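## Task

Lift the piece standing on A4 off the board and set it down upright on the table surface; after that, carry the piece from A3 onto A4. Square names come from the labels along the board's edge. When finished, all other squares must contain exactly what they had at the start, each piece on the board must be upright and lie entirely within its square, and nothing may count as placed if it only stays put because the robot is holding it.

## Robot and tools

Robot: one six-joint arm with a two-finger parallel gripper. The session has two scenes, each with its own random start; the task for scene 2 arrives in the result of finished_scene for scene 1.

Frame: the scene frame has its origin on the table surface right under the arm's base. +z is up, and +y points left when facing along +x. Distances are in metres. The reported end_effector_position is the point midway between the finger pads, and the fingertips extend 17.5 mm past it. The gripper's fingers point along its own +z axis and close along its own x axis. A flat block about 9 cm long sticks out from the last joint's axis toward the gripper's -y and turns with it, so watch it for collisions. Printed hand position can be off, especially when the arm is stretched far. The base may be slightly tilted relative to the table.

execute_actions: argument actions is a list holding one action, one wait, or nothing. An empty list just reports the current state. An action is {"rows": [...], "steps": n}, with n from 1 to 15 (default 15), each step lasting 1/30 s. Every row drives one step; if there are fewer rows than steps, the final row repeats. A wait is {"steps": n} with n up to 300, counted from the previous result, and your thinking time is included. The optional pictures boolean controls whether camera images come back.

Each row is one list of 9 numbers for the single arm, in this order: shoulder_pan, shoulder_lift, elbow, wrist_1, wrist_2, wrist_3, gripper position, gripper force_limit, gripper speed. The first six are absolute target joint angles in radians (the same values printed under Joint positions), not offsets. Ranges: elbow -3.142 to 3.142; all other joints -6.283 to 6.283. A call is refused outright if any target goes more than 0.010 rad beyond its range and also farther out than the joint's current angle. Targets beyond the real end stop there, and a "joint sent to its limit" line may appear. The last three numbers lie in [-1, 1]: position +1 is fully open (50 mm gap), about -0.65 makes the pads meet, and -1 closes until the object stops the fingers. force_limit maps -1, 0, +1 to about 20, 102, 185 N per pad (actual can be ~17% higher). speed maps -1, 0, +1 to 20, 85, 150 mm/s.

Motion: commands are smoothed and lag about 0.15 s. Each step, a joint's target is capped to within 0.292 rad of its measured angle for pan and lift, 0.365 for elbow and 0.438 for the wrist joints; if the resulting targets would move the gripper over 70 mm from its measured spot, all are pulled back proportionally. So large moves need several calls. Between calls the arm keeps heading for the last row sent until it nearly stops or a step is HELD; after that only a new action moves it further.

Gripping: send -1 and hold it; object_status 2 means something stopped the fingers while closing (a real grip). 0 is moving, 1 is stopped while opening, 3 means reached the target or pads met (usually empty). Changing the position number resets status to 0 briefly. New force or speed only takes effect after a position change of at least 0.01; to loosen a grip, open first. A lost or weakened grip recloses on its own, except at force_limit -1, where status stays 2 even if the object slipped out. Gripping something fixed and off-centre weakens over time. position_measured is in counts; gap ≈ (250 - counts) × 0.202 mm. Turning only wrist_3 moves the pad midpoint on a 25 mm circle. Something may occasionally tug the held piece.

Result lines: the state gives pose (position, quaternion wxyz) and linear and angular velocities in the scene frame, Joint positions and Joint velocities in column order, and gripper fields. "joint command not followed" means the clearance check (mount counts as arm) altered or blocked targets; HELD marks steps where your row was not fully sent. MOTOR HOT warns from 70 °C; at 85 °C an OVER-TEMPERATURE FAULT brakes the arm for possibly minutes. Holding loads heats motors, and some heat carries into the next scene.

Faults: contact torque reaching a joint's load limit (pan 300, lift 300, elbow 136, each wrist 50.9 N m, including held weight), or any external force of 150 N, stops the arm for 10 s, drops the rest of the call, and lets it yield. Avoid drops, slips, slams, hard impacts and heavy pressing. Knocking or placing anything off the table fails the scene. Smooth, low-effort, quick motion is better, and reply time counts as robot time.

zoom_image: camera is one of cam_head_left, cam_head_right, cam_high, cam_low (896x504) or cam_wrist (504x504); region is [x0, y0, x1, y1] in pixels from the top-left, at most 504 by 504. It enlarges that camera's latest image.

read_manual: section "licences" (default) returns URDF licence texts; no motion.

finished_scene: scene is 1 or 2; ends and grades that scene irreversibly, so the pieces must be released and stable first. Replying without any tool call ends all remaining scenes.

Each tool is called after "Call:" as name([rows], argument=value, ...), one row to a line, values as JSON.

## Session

Call:
execute_actions(actions=[])

Scene clock: 0.00 s of 4400.00 s.
end_effector_position=(+0.0666, +0.1211, +0.3725) position_measured=3 object_status=3 end_effector_quat_wxyz=(-0.178, +0.923, +0.256, -0.226) end_effector_velocity=(+0.000, +0.000, -0.000) end_effector_angular_velocity=(+0.001, +0.000, +0.000)
Joint positions: [ 1.764 -1.901  2.449 -1.053 -1.977 -0.387]
Joint velocities: [ 0.  0.  0.  0. -0. -0.]
Motor temperatures (°C, as the motors report them): [25 26 27 29 33 30]
camera_calibration (this result's frames):
cam_wrist: T_world_to_cam=[[0.769926, 0.532921, -0.351011, 0.0137262], [0.525316, -0.841601, -0.1255, 0.107442], [-0.362293, -0.0877658, -0.927923, 0.526438], [0, 0, 0, 1]] pos_world=[0.123716, 0.129311, 0.506796]

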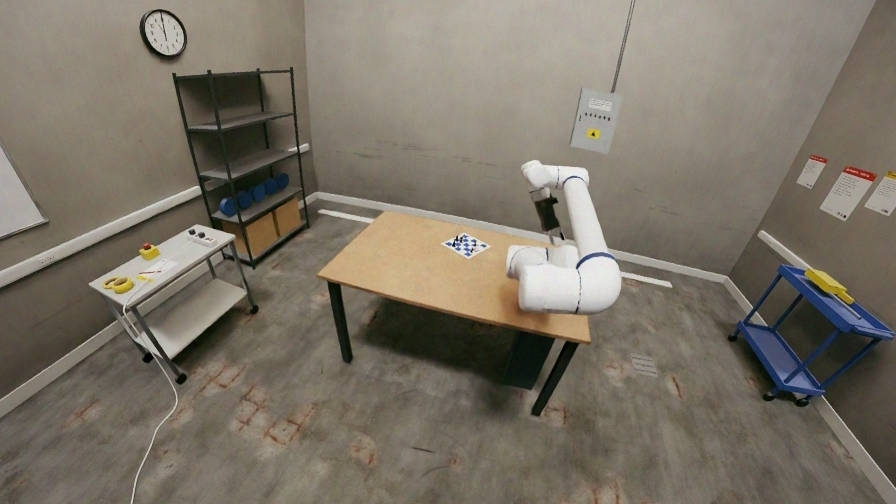

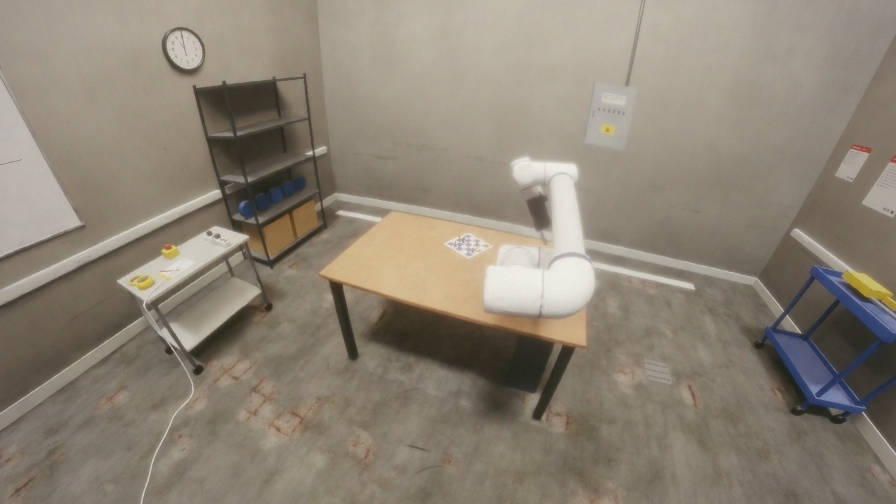

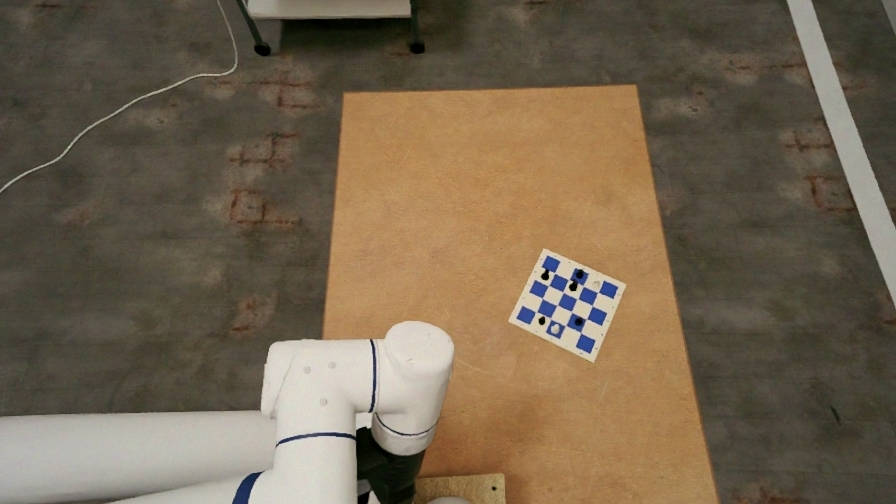

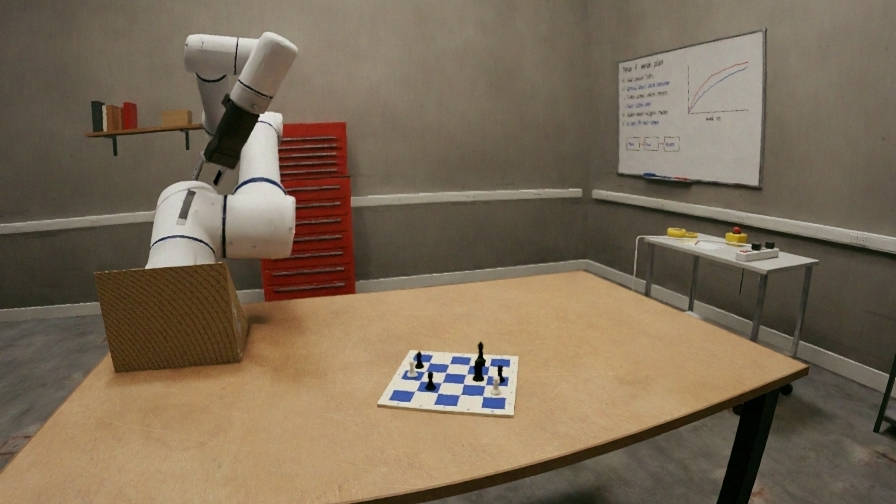

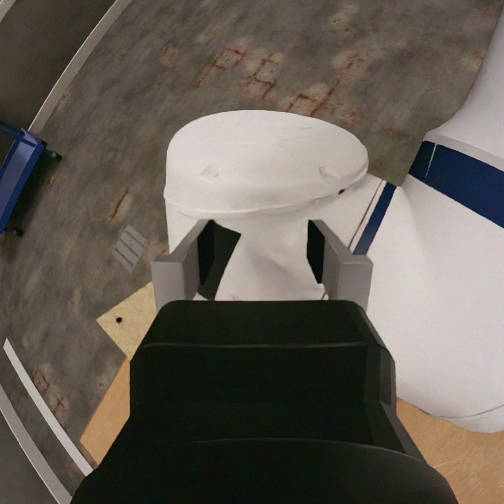

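Call:
zoom_image(camera="cam_high", region=[490, 235, 650, 375])

Call:
zoom_image(camera="cam_low", region=[365, 330, 535, 430])

Region (490, 235, 650, 375) of cam_high's 896x504 image, scaled by 3.150, with more detail than that image has; it fills the top 441 rows of this view, and the rest is white.

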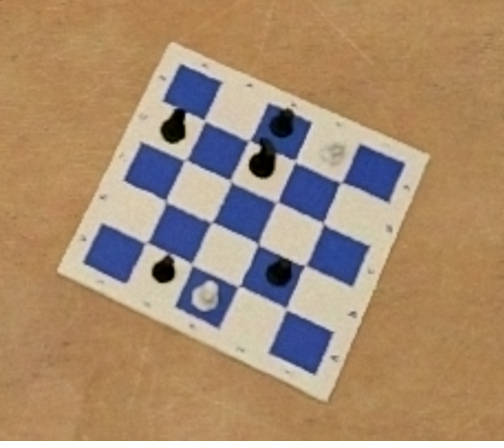

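Region (365, 330, 535, 430) of cam_low's 896x504 image, scaled by 2.965, with more detail than that image has; it fills the top 296 rows of this view, and the rest is white.

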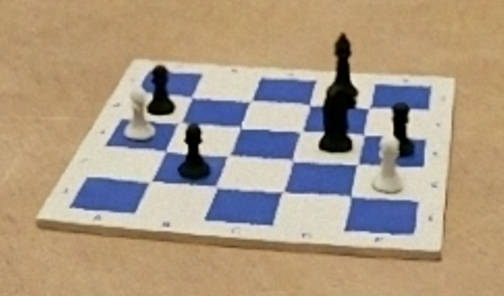

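Call:
execute_actions([
  {"rows": [[1.7644,-1.9002,2.4489,-1.0540,-1.9763,-0.3884,0.3,0.0,-0.5],[1.7657,-1.8978,2.4486,-1.0571,-1.9742,-0.3926,0.3,0.0,-0.5],[1.7678,-1.8940,2.4482,-1.0622,-1.9708,-0.3995,0.3,0.0,-0.5],[1.7707,-1.8887,2.4476,-1.0691,-1.9661,-0.4090,0.3,0.0,-0.5],[1.7743,-1.8819,2.4468,-1.0779,-1.9601,-0.4210,0.3,0.0,-0.5],[1.7787,-1.8739,2.4459,-1.0885,-1.9530,-0.4353,0.3,0.0,-0.5],[1.7838,-1.8645,2.4448,-1.1007,-1.9447,-0.4520,0.3,0.0,-0.5],[1.7895,-1.8539,2.4436,-1.1145,-1.9353,-0.4709,0.3,0.0,-0.5],[1.7959,-1.8422,2.4422,-1.1299,-1.9248,-0.4919,0.3,0.0,-0.5],[1.8029,-1.8293,2.4407,-1.1468,-1.9134,-0.5149,0.3,0.0,-0.5],[1.8104,-1.8153,2.4391,-1.1651,-1.9010,-0.5398,0.3,0.0,-0.5],[1.8185,-1.8003,2.4374,-1.1847,-1.8877,-0.5665,0.3,0.0,-0.5],[1.8272,-1.7843,2.4356,-1.2056,-1.8735,-0.5950,0.3,0.0,-0.5],[1.8363,-1.7674,2.4336,-1.2277,-1.8586,-0.6251,0.3,0.0,-0.5],[1.8460,-1.7497,2.4316,-1.2509,-1.8428,-0.6567,0.3,0.0,-0.5]], "steps": 15},
], pictures=false)

Call:
execute_actions([
  {"rows": [[1.8560,-1.7312,2.4294,-1.2752,-1.8264,-0.6898,0.3,0.0,-0.5],[1.8665,-1.7118,2.4272,-1.3004,-1.8093,-0.7242,0.3,0.0,-0.5],[1.8773,-1.6918,2.4249,-1.3266,-1.7915,-0.7598,0.3,0.0,-0.5],[1.8885,-1.6712,2.4225,-1.3536,-1.7732,-0.7966,0.3,0.0,-0.5],[1.9000,-1.6500,2.4201,-1.3814,-1.7544,-0.8345,0.3,0.0,-0.5],[1.9118,-1.6282,2.4176,-1.4099,-1.7351,-0.8733,0.3,0.0,-0.5],[1.9238,-1.6059,2.4150,-1.4390,-1.7153,-0.9130,0.3,0.0,-0.5],[1.9361,-1.5832,2.4124,-1.4687,-1.6952,-0.9534,0.3,0.0,-0.5],[1.9486,-1.5602,2.4098,-1.4988,-1.6748,-0.9946,0.3,0.0,-0.5],[1.9613,-1.5368,2.4071,-1.5294,-1.6540,-1.0362,0.3,0.0,-0.5],[1.9741,-1.5131,2.4043,-1.5604,-1.6331,-1.0784,0.3,0.0,-0.5],[1.9870,-1.4892,2.4016,-1.5916,-1.6119,-1.1210,0.3,0.0,-0.5],[2.0001,-1.4652,2.3988,-1.6231,-1.5906,-1.1638,0.3,0.0,-0.5],[2.0131,-1.4410,2.3960,-1.6546,-1.5692,-1.2069,0.3,0.0,-0.5],[2.0263,-1.4169,2.3933,-1.6863,-1.5477,-1.2500,0.3,0.0,-0.5]], "steps": 15},
], pictures=false)

Call:
execute_actions([
  {"rows": [[2.0394,-1.3927,2.3905,-1.7180,-1.5262,-1.2931,0.3,0.0,-0.5],[2.0524,-1.3685,2.3877,-1.7495,-1.5048,-1.3362,0.3,0.0,-0.5],[2.0655,-1.3445,2.3849,-1.7810,-1.4835,-1.3790,0.3,0.0,-0.5],[2.0784,-1.3206,2.3822,-1.8122,-1.4623,-1.4216,0.3,0.0,-0.5],[2.0912,-1.2969,2.3794,-1.8432,-1.4414,-1.4638,0.3,0.0,-0.5],[2.1039,-1.2735,2.3767,-1.8738,-1.4206,-1.5054,0.3,0.0,-0.5],[2.1164,-1.2505,2.3741,-1.9039,-1.4002,-1.5466,0.3,0.0,-0.5],[2.1287,-1.2278,2.3715,-1.9336,-1.3801,-1.5870,0.3,0.0,-0.5],[2.1407,-1.2055,2.3689,-1.9627,-1.3603,-1.6267,0.3,0.0,-0.5],[2.1525,-1.1837,2.3664,-1.9912,-1.3410,-1.6655,0.3,0.0,-0.5],[2.1640,-1.1625,2.3640,-2.0190,-1.3222,-1.7034,0.3,0.0,-0.5],[2.1752,-1.1419,2.3616,-2.0460,-1.3039,-1.7402,0.3,0.0,-0.5],[2.1860,-1.1219,2.3593,-2.0722,-1.2861,-1.7758,0.3,0.0,-0.5],[2.1965,-1.1025,2.3571,-2.0974,-1.2690,-1.8102,0.3,0.0,-0.5],[2.2065,-1.0840,2.3549,-2.1217,-1.2526,-1.8433,0.3,0.0,-0.5]], "steps": 15},
], pictures=false)

Call:
execute_actions([
  {"rows": [[2.2162,-1.0663,2.3529,-2.1449,-1.2368,-1.8749,0.3,0.0,-0.5],[2.2253,-1.0494,2.3509,-2.1670,-1.2219,-1.9050,0.3,0.0,-0.5],[2.2340,-1.0334,2.3491,-2.1879,-1.2077,-1.9335,0.3,0.0,-0.5],[2.2421,-1.0184,2.3474,-2.2075,-1.1944,-1.9602,0.3,0.0,-0.5],[2.2496,-1.0044,2.3458,-2.2258,-1.1820,-1.9851,0.3,0.0,-0.5],[2.2566,-0.9915,2.3443,-2.2427,-1.1706,-2.0081,0.3,0.0,-0.5],[2.2630,-0.9798,2.3429,-2.2581,-1.1601,-2.0291,0.3,0.0,-0.5],[2.2687,-0.9692,2.3417,-2.2719,-1.1507,-2.0480,0.3,0.0,-0.5],[2.2738,-0.9598,2.3406,-2.2841,-1.1424,-2.0647,0.3,0.0,-0.5],[2.2782,-0.9518,2.3397,-2.2947,-1.1353,-2.0790,0.3,0.0,-0.5],[2.2818,-0.9450,2.3389,-2.3035,-1.1293,-2.0910,0.3,0.0,-0.5],[2.2847,-0.9397,2.3383,-2.3104,-1.1246,-2.1005,0.3,0.0,-0.5],[2.2868,-0.9359,2.3379,-2.3155,-1.1212,-2.1074,0.3,0.0,-0.5],[2.2881,-0.9335,2.3376,-2.3186,-1.1191,-2.1116,0.3,0.0,-0.5],[2.2885,-0.9327,2.3375,-2.3196,-1.1184,-2.1130,0.3,0.0,-0.5]], "steps": 15},
], pictures=false)

Call:
execute_actions([
  {"steps": 14},
])

Scene clock: 120.50 s of 4400.00 s.
end_effector_position=(+0.0976, +0.0767, +0.3628) position_measured=107 object_status=0 end_effector_quat_wxyz=(-0.171, +0.902, +0.345, -0.194) end_effector_velocity=(+0.145, -0.196, -0.053) end_effector_angular_velocity=(+0.227, -0.365, +0.768)
Joint positions: [ 1.817 -1.803  2.438 -1.181 -1.89  -0.562]
Joint velocities: [ 0.236  0.437 -0.05  -0.566  0.385 -0.775]
Motor temperatures (°C, as the motors report them): [25 26 27 29 33 30]
Steps of this call (steps 1 to 90: nothing new was sent; then 117.00 s passed at rest; steps 91 to 105: all 15 steps of this action). Readings (joint positions | what the end effector reports):
91: [1.764 -1.901 2.449 -1.053 -1.977 -0.387] | position_measured=9 object_status=0
92: [1.764 -1.901 2.449 -1.053 -1.977 -0.388] | position_measured=17 object_status=0
94: [1.765 -1.898 2.449 -1.057 -1.974 -0.393] | position_measured=35 object_status=0
98: [1.775 -1.880 2.447 -1.081 -1.958 -0.425] | position_measured=69 object_status=0
105: the state above

Scene clock: 121.00 s of 4400.00 s.
end_effector_position=(+0.2149, -0.0556, +0.3044) position_measured=107 object_status=3 end_effector_quat_wxyz=(-0.130, +0.769, +0.617, -0.107) end_effector_velocity=(+0.300, -0.282, -0.183) end_effector_angular_velocity=(+0.268, -0.483, +1.417)
Joint positions: [ 1.981 -1.501  2.403 -1.577 -1.622 -1.101]
Joint velocities: [ 0.378  0.695 -0.08  -0.904  0.614 -1.236]
Motor temperatures (°C, as the motors report them): [25 26 27 29 33 30]
Steps of this call (steps 1 to 15: all 15 steps of this action). Readings (joint positions | what the end effector reports):
1: [1.825 -1.788 2.436 -1.201 -1.877 -0.589] | position_measured=107 object_status=0
2: [1.834 -1.772 2.434 -1.222 -1.862 -0.618] | position_measured=107 object_status=0
4: [1.853 -1.737 2.430 -1.268 -1.831 -0.680] | position_measured=107 object_status=0
8: [1.896 -1.658 2.421 -1.371 -1.762 -0.820] | position_measured=107 object_status=3
15: the state above

Scene clock: 121.50 s of 4400.00 s.
end_effector_position=(+0.3724, -0.1728, +0.1884) position_measured=107 object_status=3 end_effector_quat_wxyz=(-0.056, +0.492, +0.868, -0.034) end_effector_velocity=(+0.286, -0.158, -0.252) end_effector_angular_velocity=(+0.135, -0.360, +1.397)
Joint positions: [ 2.167 -1.157  2.363 -2.026 -1.318 -1.713]
Joint velocities: [ 0.336  0.621 -0.071 -0.805  0.546 -1.1  ]
Motor temperatures (°C, as the motors report them): [25 26 27 29 33 30]
Steps of this call (steps 1 to 15: all 15 steps of this action). Readings (joint positions | what the end effector reports):
1: [1.994 -1.477 2.400 -1.607 -1.601 -1.142] | position_measured=107 object_status=3
2: [2.006 -1.454 2.398 -1.638 -1.581 -1.184] | position_measured=107 object_status=3
4: [2.031 -1.407 2.392 -1.699 -1.539 -1.267] | position_measured=107 object_status=3
8: [2.081 -1.315 2.382 -1.819 -1.458 -1.431] | position_measured=107 object_status=3
15: the state above

Scene clock: 122.00 s of 4400.00 s.
end_effector_position=(+0.4654, -0.2128, +0.0973) position_measured=107 object_status=3 end_effector_quat_wxyz=(-0.003, +0.271, +0.962, -0.002) end_effector_velocity=(+0.063, -0.018, -0.071) end_effector_angular_velocity=(+0.018, -0.085, +0.354)
Joint positions: [ 2.28  -0.949  2.339 -2.298 -1.133 -2.084]
Joint velocities: [ 0.083  0.152 -0.018 -0.196  0.133 -0.269]
Motor temperatures (°C, as the motors report them): [25 26 27 29 33 30]
Steps of this call (steps 1 to 15: all 15 steps of this action). Readings (joint positions | what the end effector reports):
1: [2.178 -1.137 2.361 -2.053 -1.299 -1.749] | position_measured=107 object_status=3
2: [2.189 -1.117 2.359 -2.079 -1.282 -1.784] | position_measured=107 object_status=3
4: [2.209 -1.080 2.354 -2.127 -1.249 -1.850] | position_measured=107 object_status=3
8: [2.243 -1.017 2.347 -2.210 -1.193 -1.963] | position_measured=107 object_status=3
15: the state above

Scene clock: 122.47 s of 4400.00 s.
end_effector_position=(+0.4722, -0.2148, +0.0897) position_measured=107 object_status=3 end_effector_quat_wxyz=(+0.001, +0.253, +0.968, -0.000) end_effector_velocity=(+0.000, -0.000, -0.001) end_effector_angular_velocity=(+0.001, -0.001, +0.004)
Joint positions: [ 2.288 -0.933  2.338 -2.319 -1.119 -2.113]
Joint velocities: [ 0.     0.003 -0.    -0.002  0.002 -0.004]
Motor temperatures (°C, as the motors report them): [25 26 27 29 33 30]
Steps of this call (steps 1 to 14: the robot went on to your last target). Readings (joint positions | what the end effector reports):
1: [2.282 -0.945 2.339 -2.304 -1.129 -2.091] | position_measured=107 object_status=3
2: [2.284 -0.941 2.339 -2.308 -1.126 -2.097] | position_measured=107 object_status=3
4: [2.286 -0.937 2.338 -2.313 -1.123 -2.105] | position_measured=107 object_status=3
8: [2.288 -0.934 2.338 -2.318 -1.120 -2.111] | position_measured=107 object_status=3
14: the state above
camera_calibration (this result's frames):
cam_wrist: T_world_to_cam=[[-0.858129, 0.513166, -0.0165886, 0.515691], [0.477635, 0.809733, 0.340879, -0.0884094], [0.188359, 0.284595, -0.939961, 0.202495], [0, 0, 0, 1]] pos_world=[0.446615, -0.250676, 0.229029]

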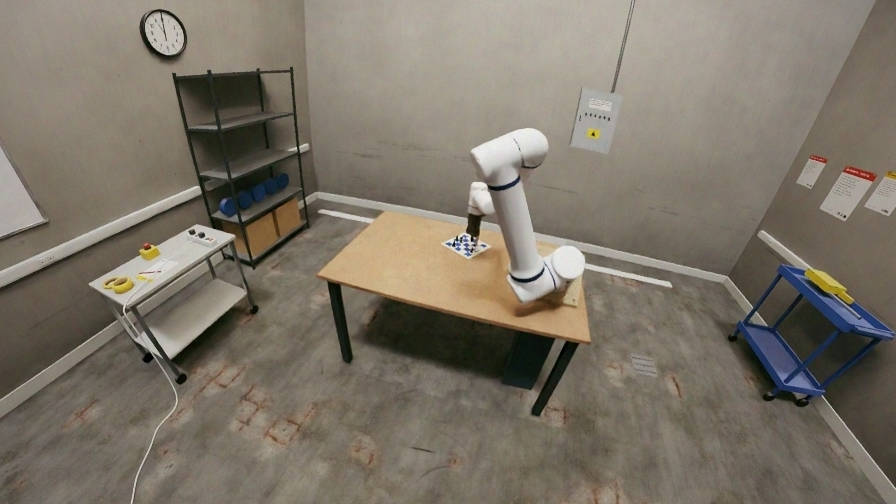

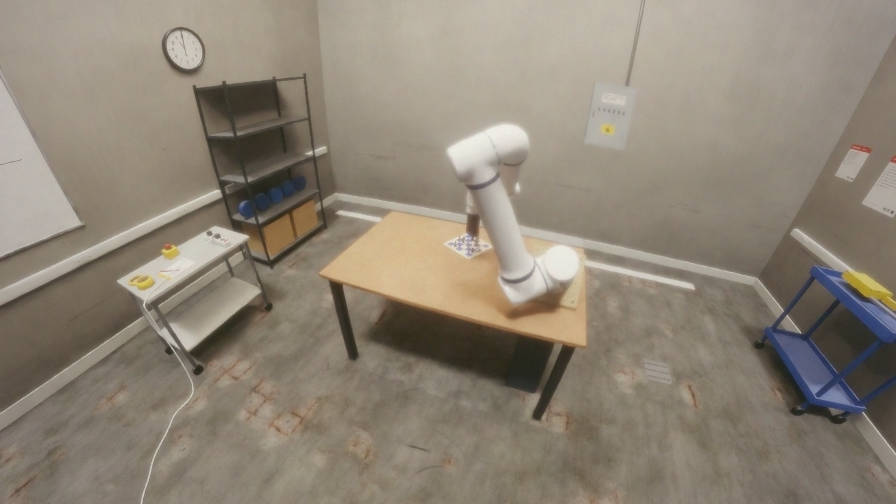

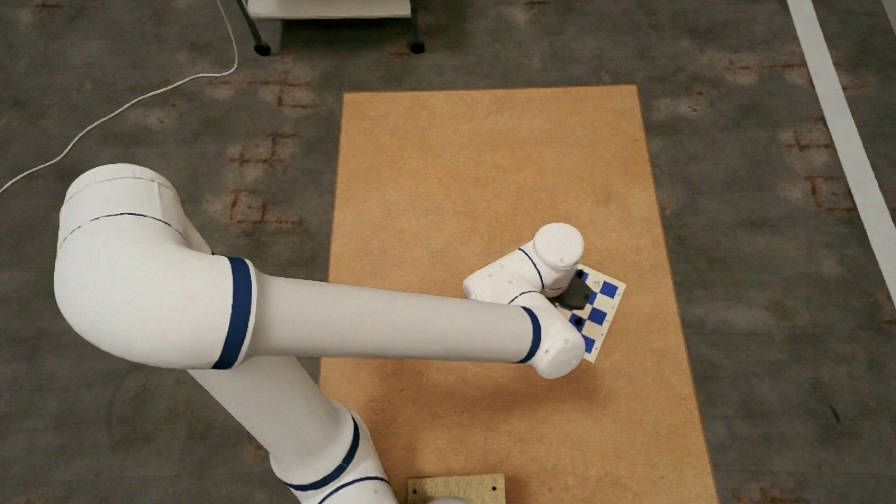

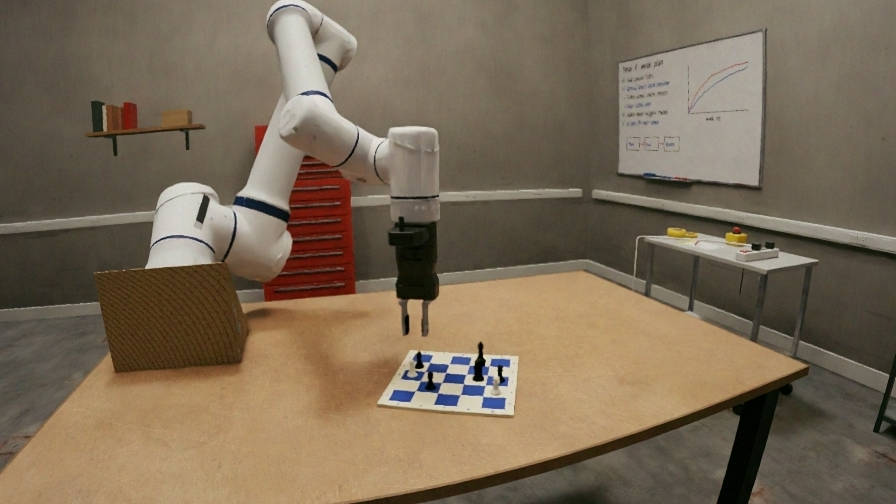

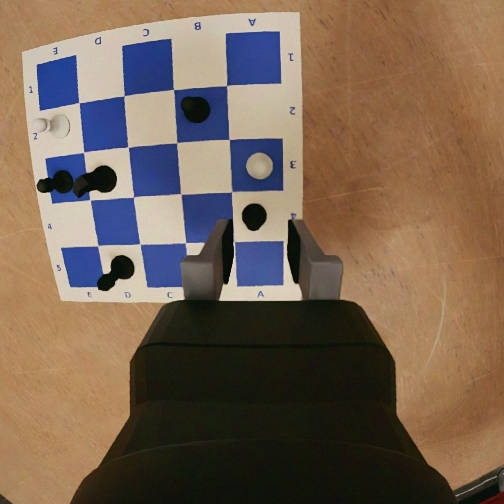

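Call:
execute_actions(actions=[])

Scene clock: 140.20 s of 4400.00 s.
end_effector_position=(+0.4723, -0.2148, +0.0896) position_measured=107 object_status=3 end_effector_quat_wxyz=(+0.001, +0.253, +0.968, -0.000) end_effector_velocity=(+0.000, +0.000, +0.001) end_effector_angular_velocity=(-0.001, -0.001, +0.000)
Joint positions: [ 2.289 -0.933  2.337 -2.32  -1.118 -2.113]
Joint velocities: [-0.    -0.001  0.     0.     0.    -0.   ]
Motor temperatures (°C, as the motors report them): [25 26 27 29 33 30]
Steps of this call (steps 1 to 30: the robot went on to your last target; steps 31 to 100: nothing new was sent; then 14.40 s passed at rest). Readings (joint positions | what the end effector reports):
1: [2.288 -0.933 2.338 -2.319 -1.119 -2.113] | position_measured=107 object_status=3
2: [2.288 -0.933 2.338 -2.319 -1.118 -2.113] | position_measured=107 object_status=3
4: [2.288 -0.933 2.338 -2.320 -1.118 -2.113] | position_measured=107 object_status=3
8: [2.288 -0.933 2.338 -2.320 -1.118 -2.113] | position_measured=107 object_status=3
100: the state above
The arm was judged still, so your last target was given up. Only a new action makes it travel on or press farther. Fingers that are still opening or closing keep moving.
camera_calibration (this result's frames):
cam_wrist: T_world_to_cam=[[-0.858378, 0.512746, -0.0166678, 0.515807], [0.477201, 0.809956, 0.340955, -0.0881507], [0.188324, 0.284715, -0.939932, 0.202427], [0, 0, 0, 1]] pos_world=[0.446702, -0.250714, 0.22892]

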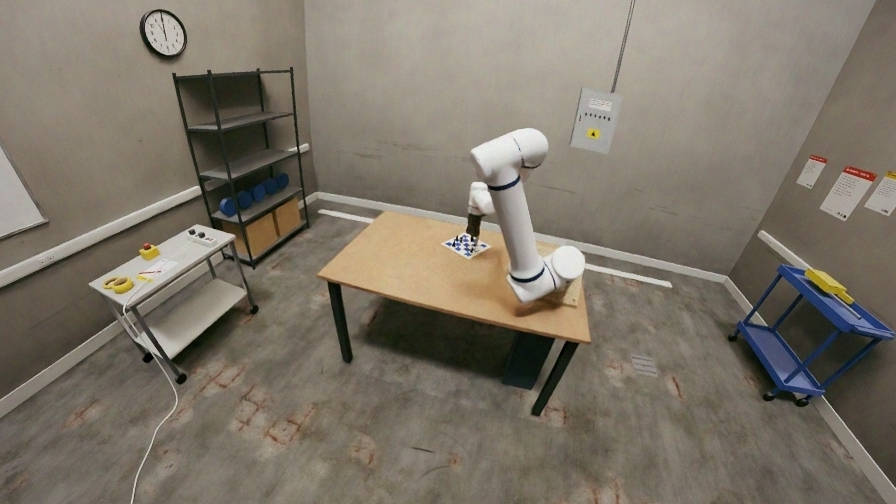

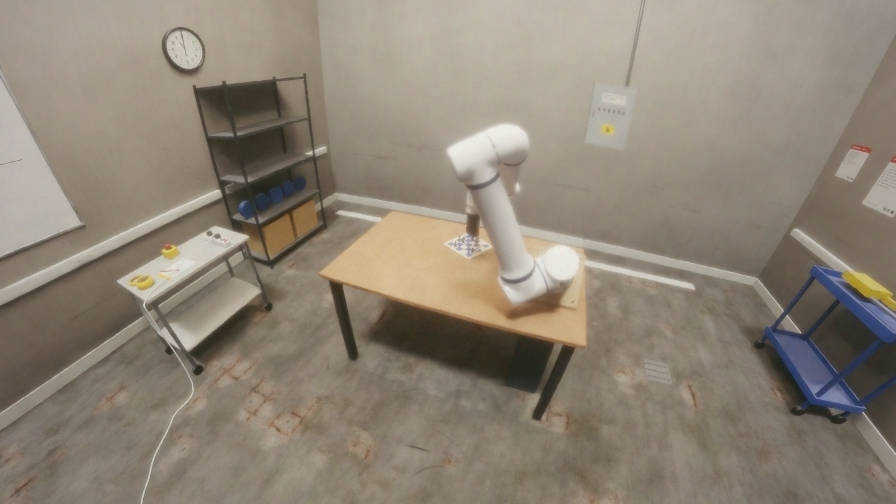

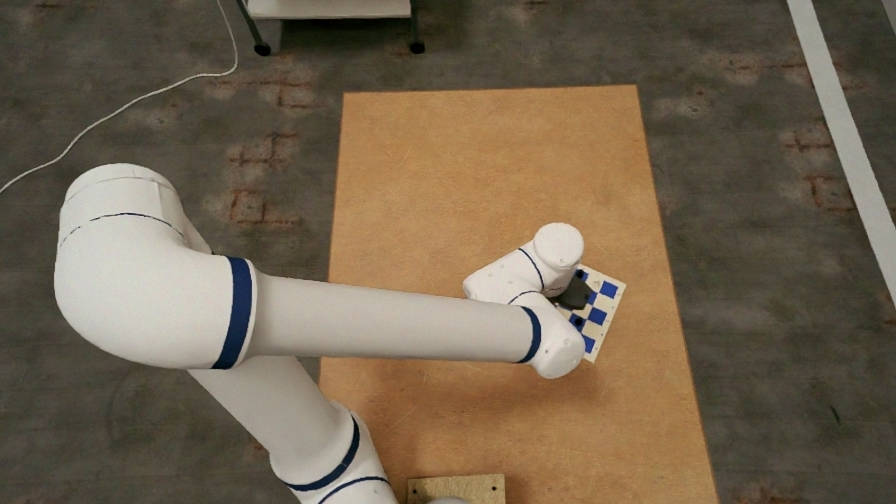

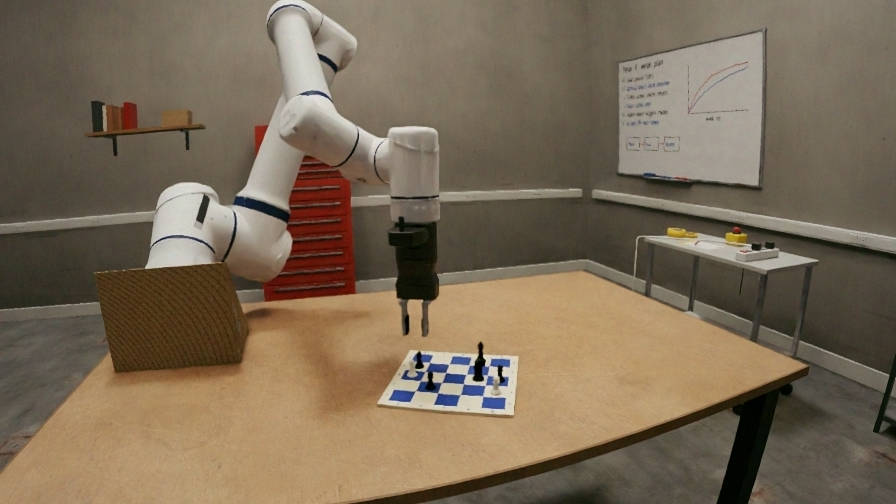

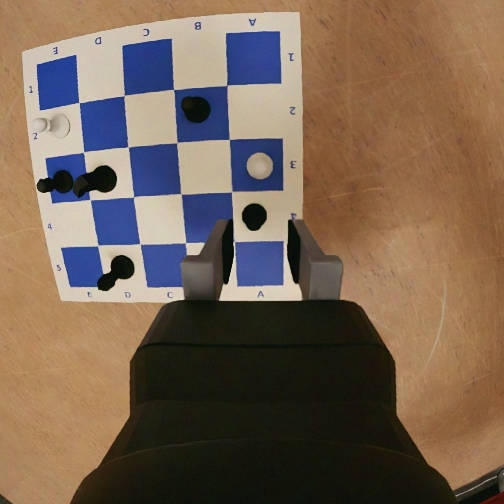

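Call:
zoom_image(camera="cam_wrist", region=[185, 130, 335, 280])

Region (185, 130, 335, 280) of cam_wrist's 504x504 image, scaled by 3.360, with more detail than that image has.

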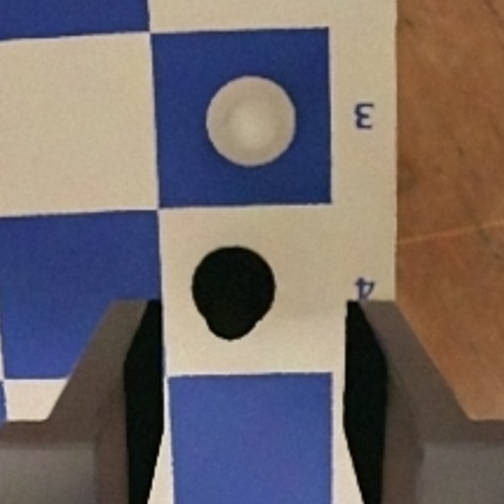

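Call:
execute_actions([
  {"rows": [[2.2891,-0.9317,2.3377,-2.3211,-1.1180,-2.1125,0.3,0,-0.5],[2.2908,-0.9289,2.3384,-2.3252,-1.1170,-2.1109,0.3,0,-0.5],[2.2935,-0.9245,2.3393,-2.3316,-1.1154,-2.1086,0.3,0,-0.5],[2.2969,-0.9188,2.3406,-2.3399,-1.1134,-2.1055,0.3,0,-0.5],[2.3009,-0.9122,2.3420,-2.3496,-1.1110,-2.1020,0.3,0,-0.5],[2.3053,-0.9048,2.3437,-2.3604,-1.1083,-2.0980,0.3,0,-0.5],[2.3100,-0.8971,2.3454,-2.3717,-1.1055,-2.0938,0.3,0,-0.5],[2.3147,-0.8891,2.3471,-2.3833,-1.1026,-2.0896,0.3,0,-0.5],[2.3194,-0.8814,2.3488,-2.3946,-1.0998,-2.0854,0.3,0,-0.5],[2.3238,-0.8740,2.3505,-2.4054,-1.0971,-2.0814,0.3,0,-0.5],[2.3278,-0.8674,2.3519,-2.4151,-1.0947,-2.0779,0.3,0,-0.5],[2.3312,-0.8617,2.3532,-2.4234,-1.0927,-2.0748,0.3,0,-0.5],[2.3339,-0.8573,2.3541,-2.4298,-1.0911,-2.0725,0.3,0,-0.5],[2.3356,-0.8545,2.3548,-2.4339,-1.0901,-2.0709,0.3,0,-0.5],[2.3362,-0.8535,2.3550,-2.4354,-1.0897,-2.0704,0.3,0,-0.5]], "steps": 15},
], pictures=false)

Call:
execute_actions([
  {"steps": 20},
])

Call:
zoom_image(camera="cam_wrist", region=[185, 130, 335, 280])

Scene clock: 214.40 s of 4400.00 s.
end_effector_position=(+0.4764, -0.2148, +0.0486) position_measured=107 object_status=3 end_effector_quat_wxyz=(+0.001, +0.253, +0.968, -0.000) end_effector_velocity=(+0.005, +0.003, -0.082) end_effector_angular_velocity=(+0.003, +0.002, -0.000)
Joint positions: [ 2.328 -0.868  2.352 -2.415 -1.095 -2.078]
Joint velocities: [ 0.078  0.13   0.029 -0.187  0.046  0.069]
Motor temperatures (°C, as the motors report them): [25 26 27 29 33 30]
Steps of this call (steps 1 to 90: nothing new was sent; then 70.70 s passed at rest; steps 91 to 105: all 15 steps of this action). Readings (joint positions | what the end effector reports):
91: [2.289 -0.933 2.337 -2.320 -1.118 -2.113] | position_measured=107 object_status=3
92: [2.289 -0.932 2.337 -2.320 -1.118 -2.113] | position_measured=107 object_status=3
94: [2.291 -0.929 2.338 -2.325 -1.117 -2.111] | position_measured=107 object_status=3
98: [2.301 -0.911 2.342 -2.351 -1.111 -2.101] | position_measured=107 object_status=3
105: the state above

Scene clock: 215.07 s of 4400.00 s.
end_effector_position=(+0.4770, -0.2145, +0.0399) position_measured=107 object_status=3 end_effector_quat_wxyz=(+0.001, +0.253, +0.968, -0.000) end_effector_velocity=(-0.000, -0.000, -0.000) end_effector_angular_velocity=(+0.000, +0.000, -0.000)
Joint positions: [ 2.336 -0.854  2.355 -2.435 -1.09  -2.07 ]
Joint velocities: [ 0.     0.001 -0.    -0.     0.     0.   ]
Motor temperatures (°C, as the motors report them): [25 26 27 29 33 30]
Steps of this call (steps 1 to 20: the robot went on to your last target). Readings (joint positions | what the end effector reports):
1: [2.330 -0.864 2.353 -2.420 -1.093 -2.076] | position_measured=107 object_status=3
2: [2.332 -0.861 2.353 -2.424 -1.092 -2.074] | position_measured=107 object_status=3
4: [2.334 -0.858 2.354 -2.429 -1.091 -2.073] | position_measured=107 object_status=3
8: [2.335 -0.855 2.355 -2.434 -1.090 -2.071] | position_measured=107 object_status=3
20: the state above
camera_calibration (this result's frames):
cam_wrist: T_world_to_cam=[[-0.858377, 0.512751, -0.016583, 0.518828], [0.477229, 0.809937, 0.34096, -0.0736908], [0.188259, 0.284758, -0.939931, 0.154787], [0, 0, 0, 1]] pos_world=[0.451377, -0.250422, 0.179218]

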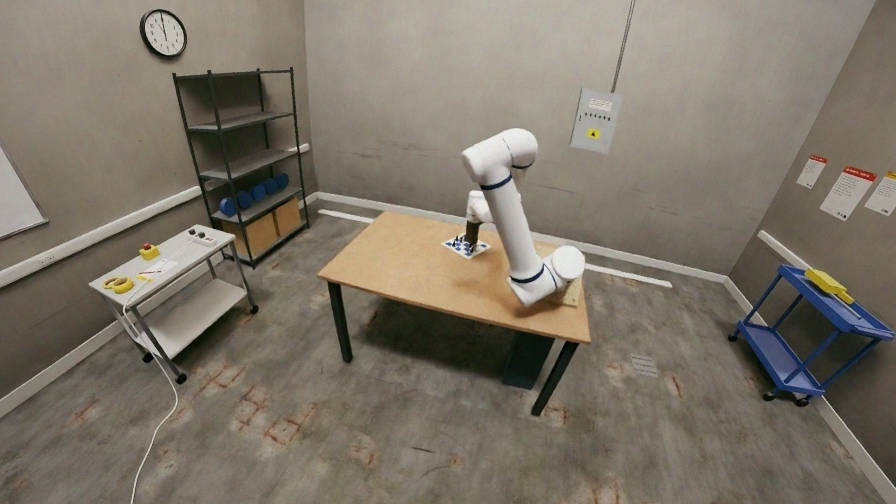

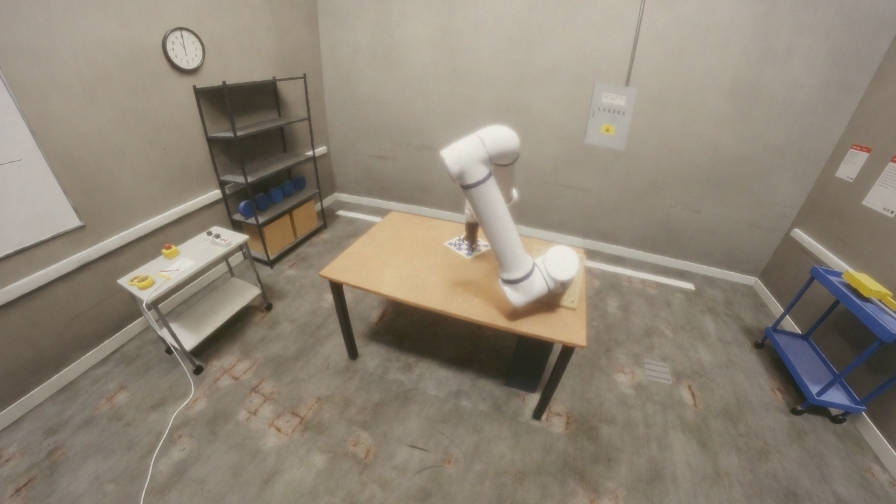

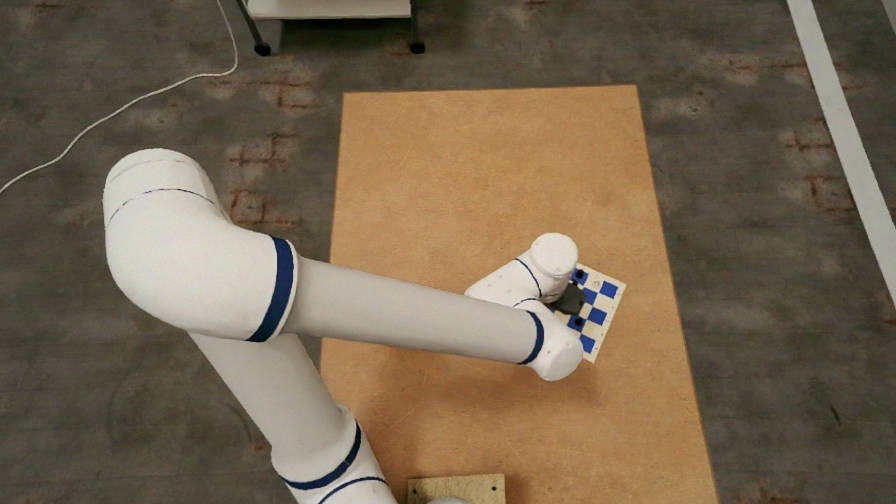

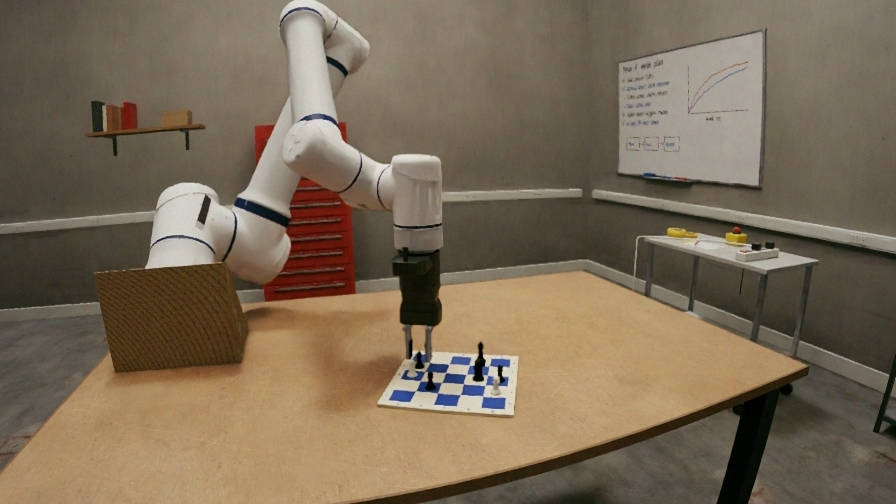

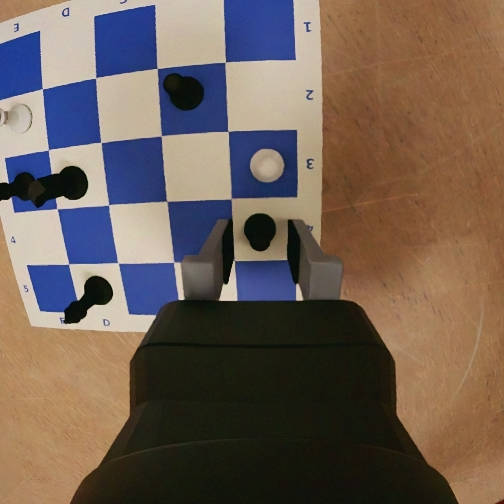

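Region (185, 130, 335, 280) of cam_wrist's 504x504 image, scaled by 3.360, with more detail than that image has.

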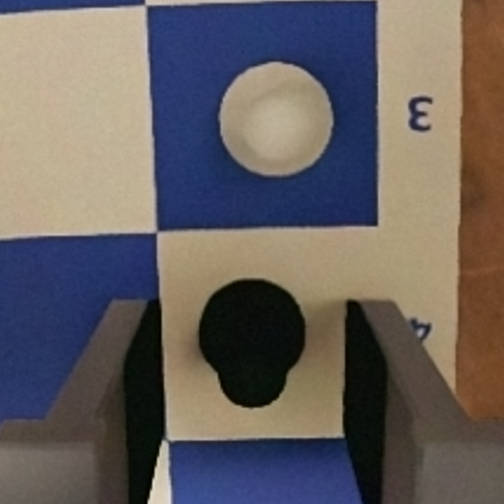

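Call:
zoom_image(camera="cam_low", region=[370, 310, 470, 410])

Region (370, 310, 470, 410) of cam_low's 896x504 image, scaled by 5.040, with more detail than that image has.

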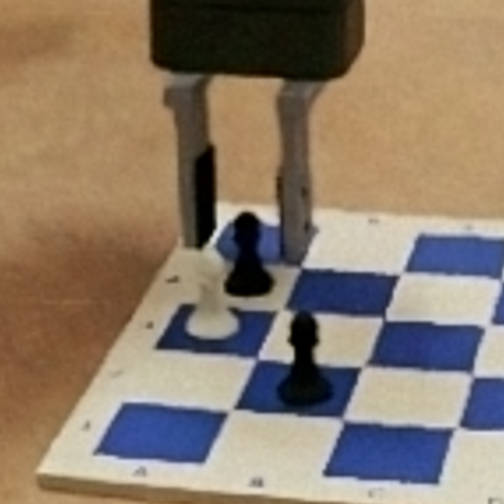

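Call:
execute_actions([
  {"rows": [[2.3365,-0.8530,2.3551,-2.4361,-1.0895,-2.0702,0.3,0,-0.5],[2.3371,-0.8517,2.3554,-2.4380,-1.0891,-2.0695,0.3,0,-0.5],[2.3382,-0.8497,2.3558,-2.4409,-1.0885,-2.0686,0.3,0,-0.5],[2.3394,-0.8473,2.3564,-2.4443,-1.0878,-2.0675,0.3,0,-0.5],[2.3408,-0.8448,2.3570,-2.4481,-1.0870,-2.0663,0.3,0,-0.5],[2.3421,-0.8422,2.3575,-2.4518,-1.0862,-2.0650,0.3,0,-0.5],[2.3433,-0.8398,2.3581,-2.4552,-1.0855,-2.0639,0.3,0,-0.5],[2.3444,-0.8378,2.3585,-2.4581,-1.0849,-2.0630,0.3,0,-0.5],[2.3450,-0.8365,2.3588,-2.4600,-1.0845,-2.0623,0.3,0,-0.5],[2.3453,-0.8360,2.3589,-2.4607,-1.0843,-2.0621,0.3,0,-0.5],[2.3453,-0.8360,2.3589,-2.4607,-1.0843,-2.0621,-1,0,-0.7]], "steps": 15},
], pictures=false)

Call:
execute_actions([
  {"steps": 25},
])

Call:
zoom_image(camera="cam_low", region=[370, 310, 470, 410])

Scene clock: 251.87 s of 4400.00 s.
end_effector_position=(+0.4770, -0.2145, +0.0300) position_measured=137 object_status=0 end_effector_quat_wxyz=(+0.001, +0.253, +0.968, -0.000) end_effector_velocity=(-0.000, +0.000, -0.006) end_effector_angular_velocity=(-0.000, +0.001, +0.000)
Joint positions: [ 2.345 -0.837  2.359 -2.459 -1.085 -2.063]
Joint velocities: [ 0.006  0.011  0.002 -0.015  0.003  0.005]
Motor temperatures (°C, as the motors report them): [25 26 27 29 33 30]
Steps of this call (steps 1 to 15: the robot went on to your last target; steps 16 to 90: nothing new was sent; then 33.30 s passed at rest; steps 91 to 105: all 15 steps of this action). Readings (joint positions | what the end effector reports):
91: [2.336 -0.853 2.355 -2.435 -1.090 -2.070] | position_measured=107 object_status=3
92: [2.336 -0.853 2.355 -2.436 -1.090 -2.070] | position_measured=107 object_status=3
94: [2.337 -0.852 2.355 -2.438 -1.089 -2.070] | position_measured=107 object_status=3
98: [2.341 -0.845 2.357 -2.448 -1.087 -2.066] | position_measured=107 object_status=3
105: the state above

Scene clock: 252.70 s of 4400.00 s.
end_effector_position=(+0.4770, -0.2146, +0.0294) position_measured=209 object_status=2 end_effector_quat_wxyz=(+0.001, +0.253, +0.968, -0.000) end_effector_velocity=(-0.000, -0.000, +0.000) end_effector_angular_velocity=(+0.000, +0.000, -0.001)
Joint positions: [ 2.345 -0.836  2.359 -2.461 -1.084 -2.062]
Joint velocities: [-0.001 -0.     0.     0.001 -0.    -0.   ]
Motor temperatures (°C, as the motors report them): [25 26 27 29 33 30]
Steps of this call (steps 1 to 15: the robot went on to your last target; steps 16 to 25: nothing new was sent). Readings (joint positions | what the end effector reports):
1: [2.345 -0.837 2.359 -2.460 -1.085 -2.062] | position_measured=144 object_status=0
2: [2.345 -0.837 2.359 -2.460 -1.084 -2.062] | position_measured=150 object_status=0
4: [2.345 -0.836 2.359 -2.460 -1.084 -2.062] | position_measured=163 object_status=0
8: [2.345 -0.836 2.359 -2.461 -1.084 -2.062] | position_measured=189 object_status=0
25: the state above
The arm was judged still, so your last target was given up. Only a new action makes it travel on or press farther. Fingers that are still opening or closing keep moving.
camera_calibration (this result's frames):
cam_wrist: T_world_to_cam=[[-0.858388, 0.51273, -0.0166676, 0.518732], [0.477192, 0.809974, 0.340924, -0.0700709], [0.188302, 0.284692, -0.939943, 0.144889], [0, 0, 0, 1]] pos_world=[0.451427, -0.250462, 0.168722]

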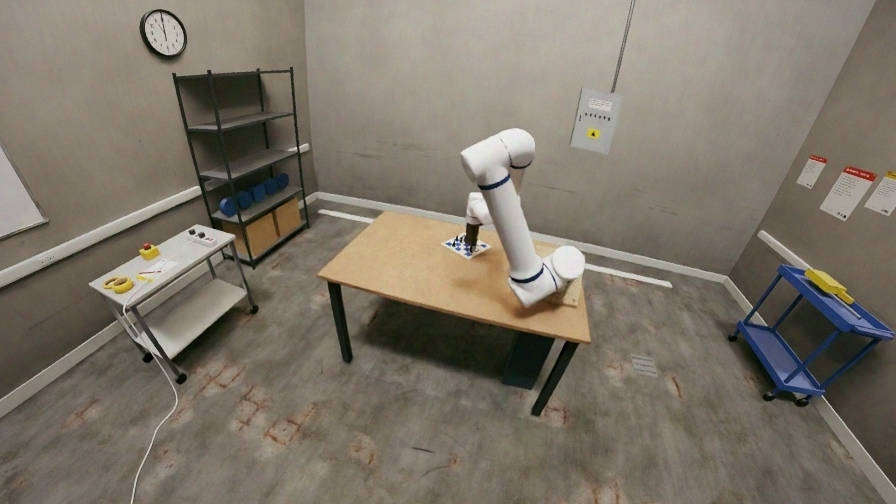

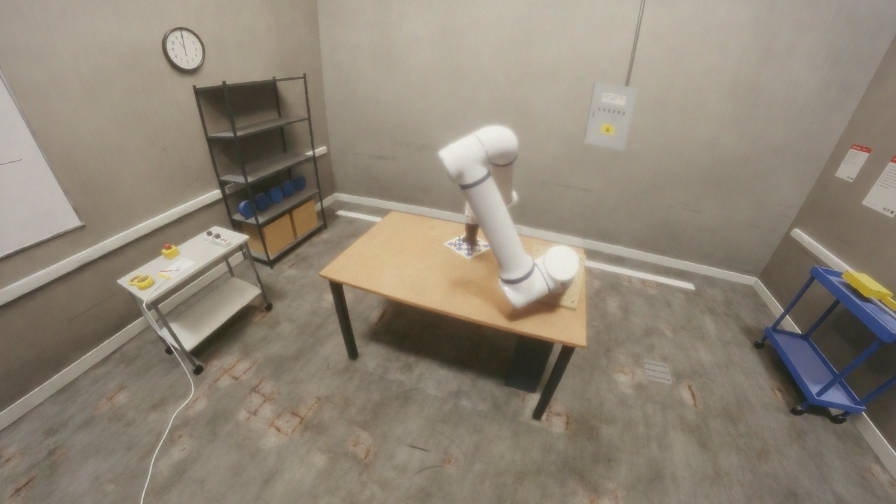

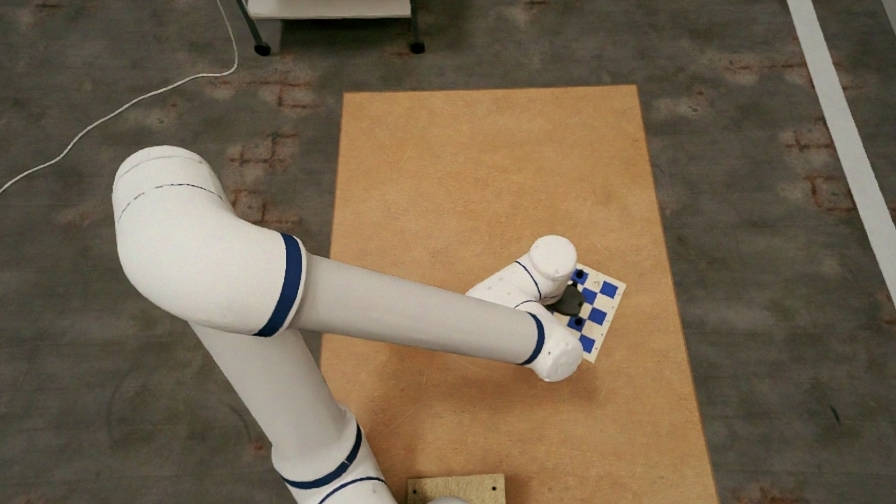

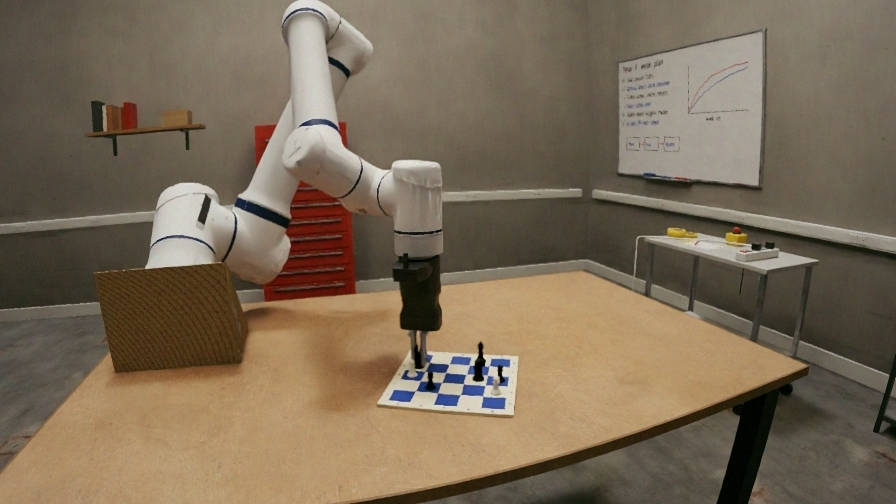

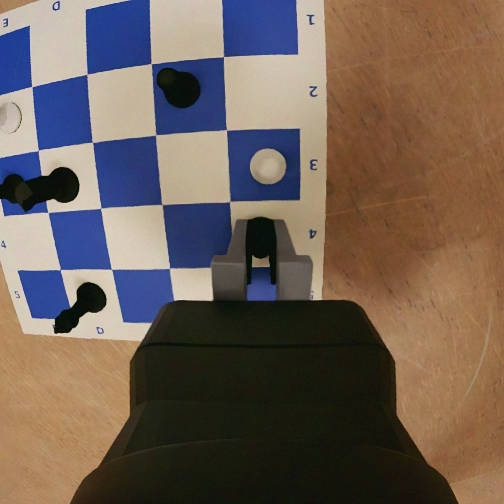

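Region (370, 310, 470, 410) of cam_low's 896x504 image, scaled by 5.040, with more detail than that image has.

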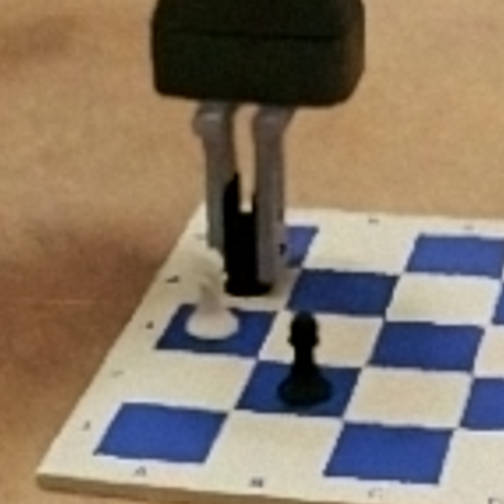

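Call:
zoom_image(camera="cam_low", region=[370, 380, 430, 420])

Region (370, 380, 430, 420) of cam_low's 896x504 image, scaled by 8.400, with more detail than that image has.

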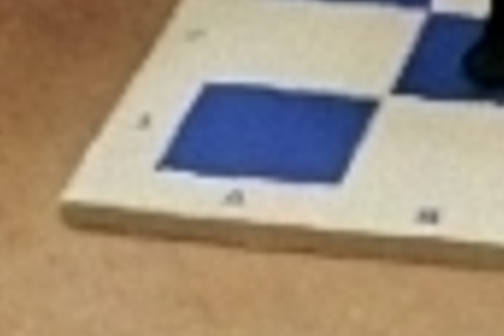

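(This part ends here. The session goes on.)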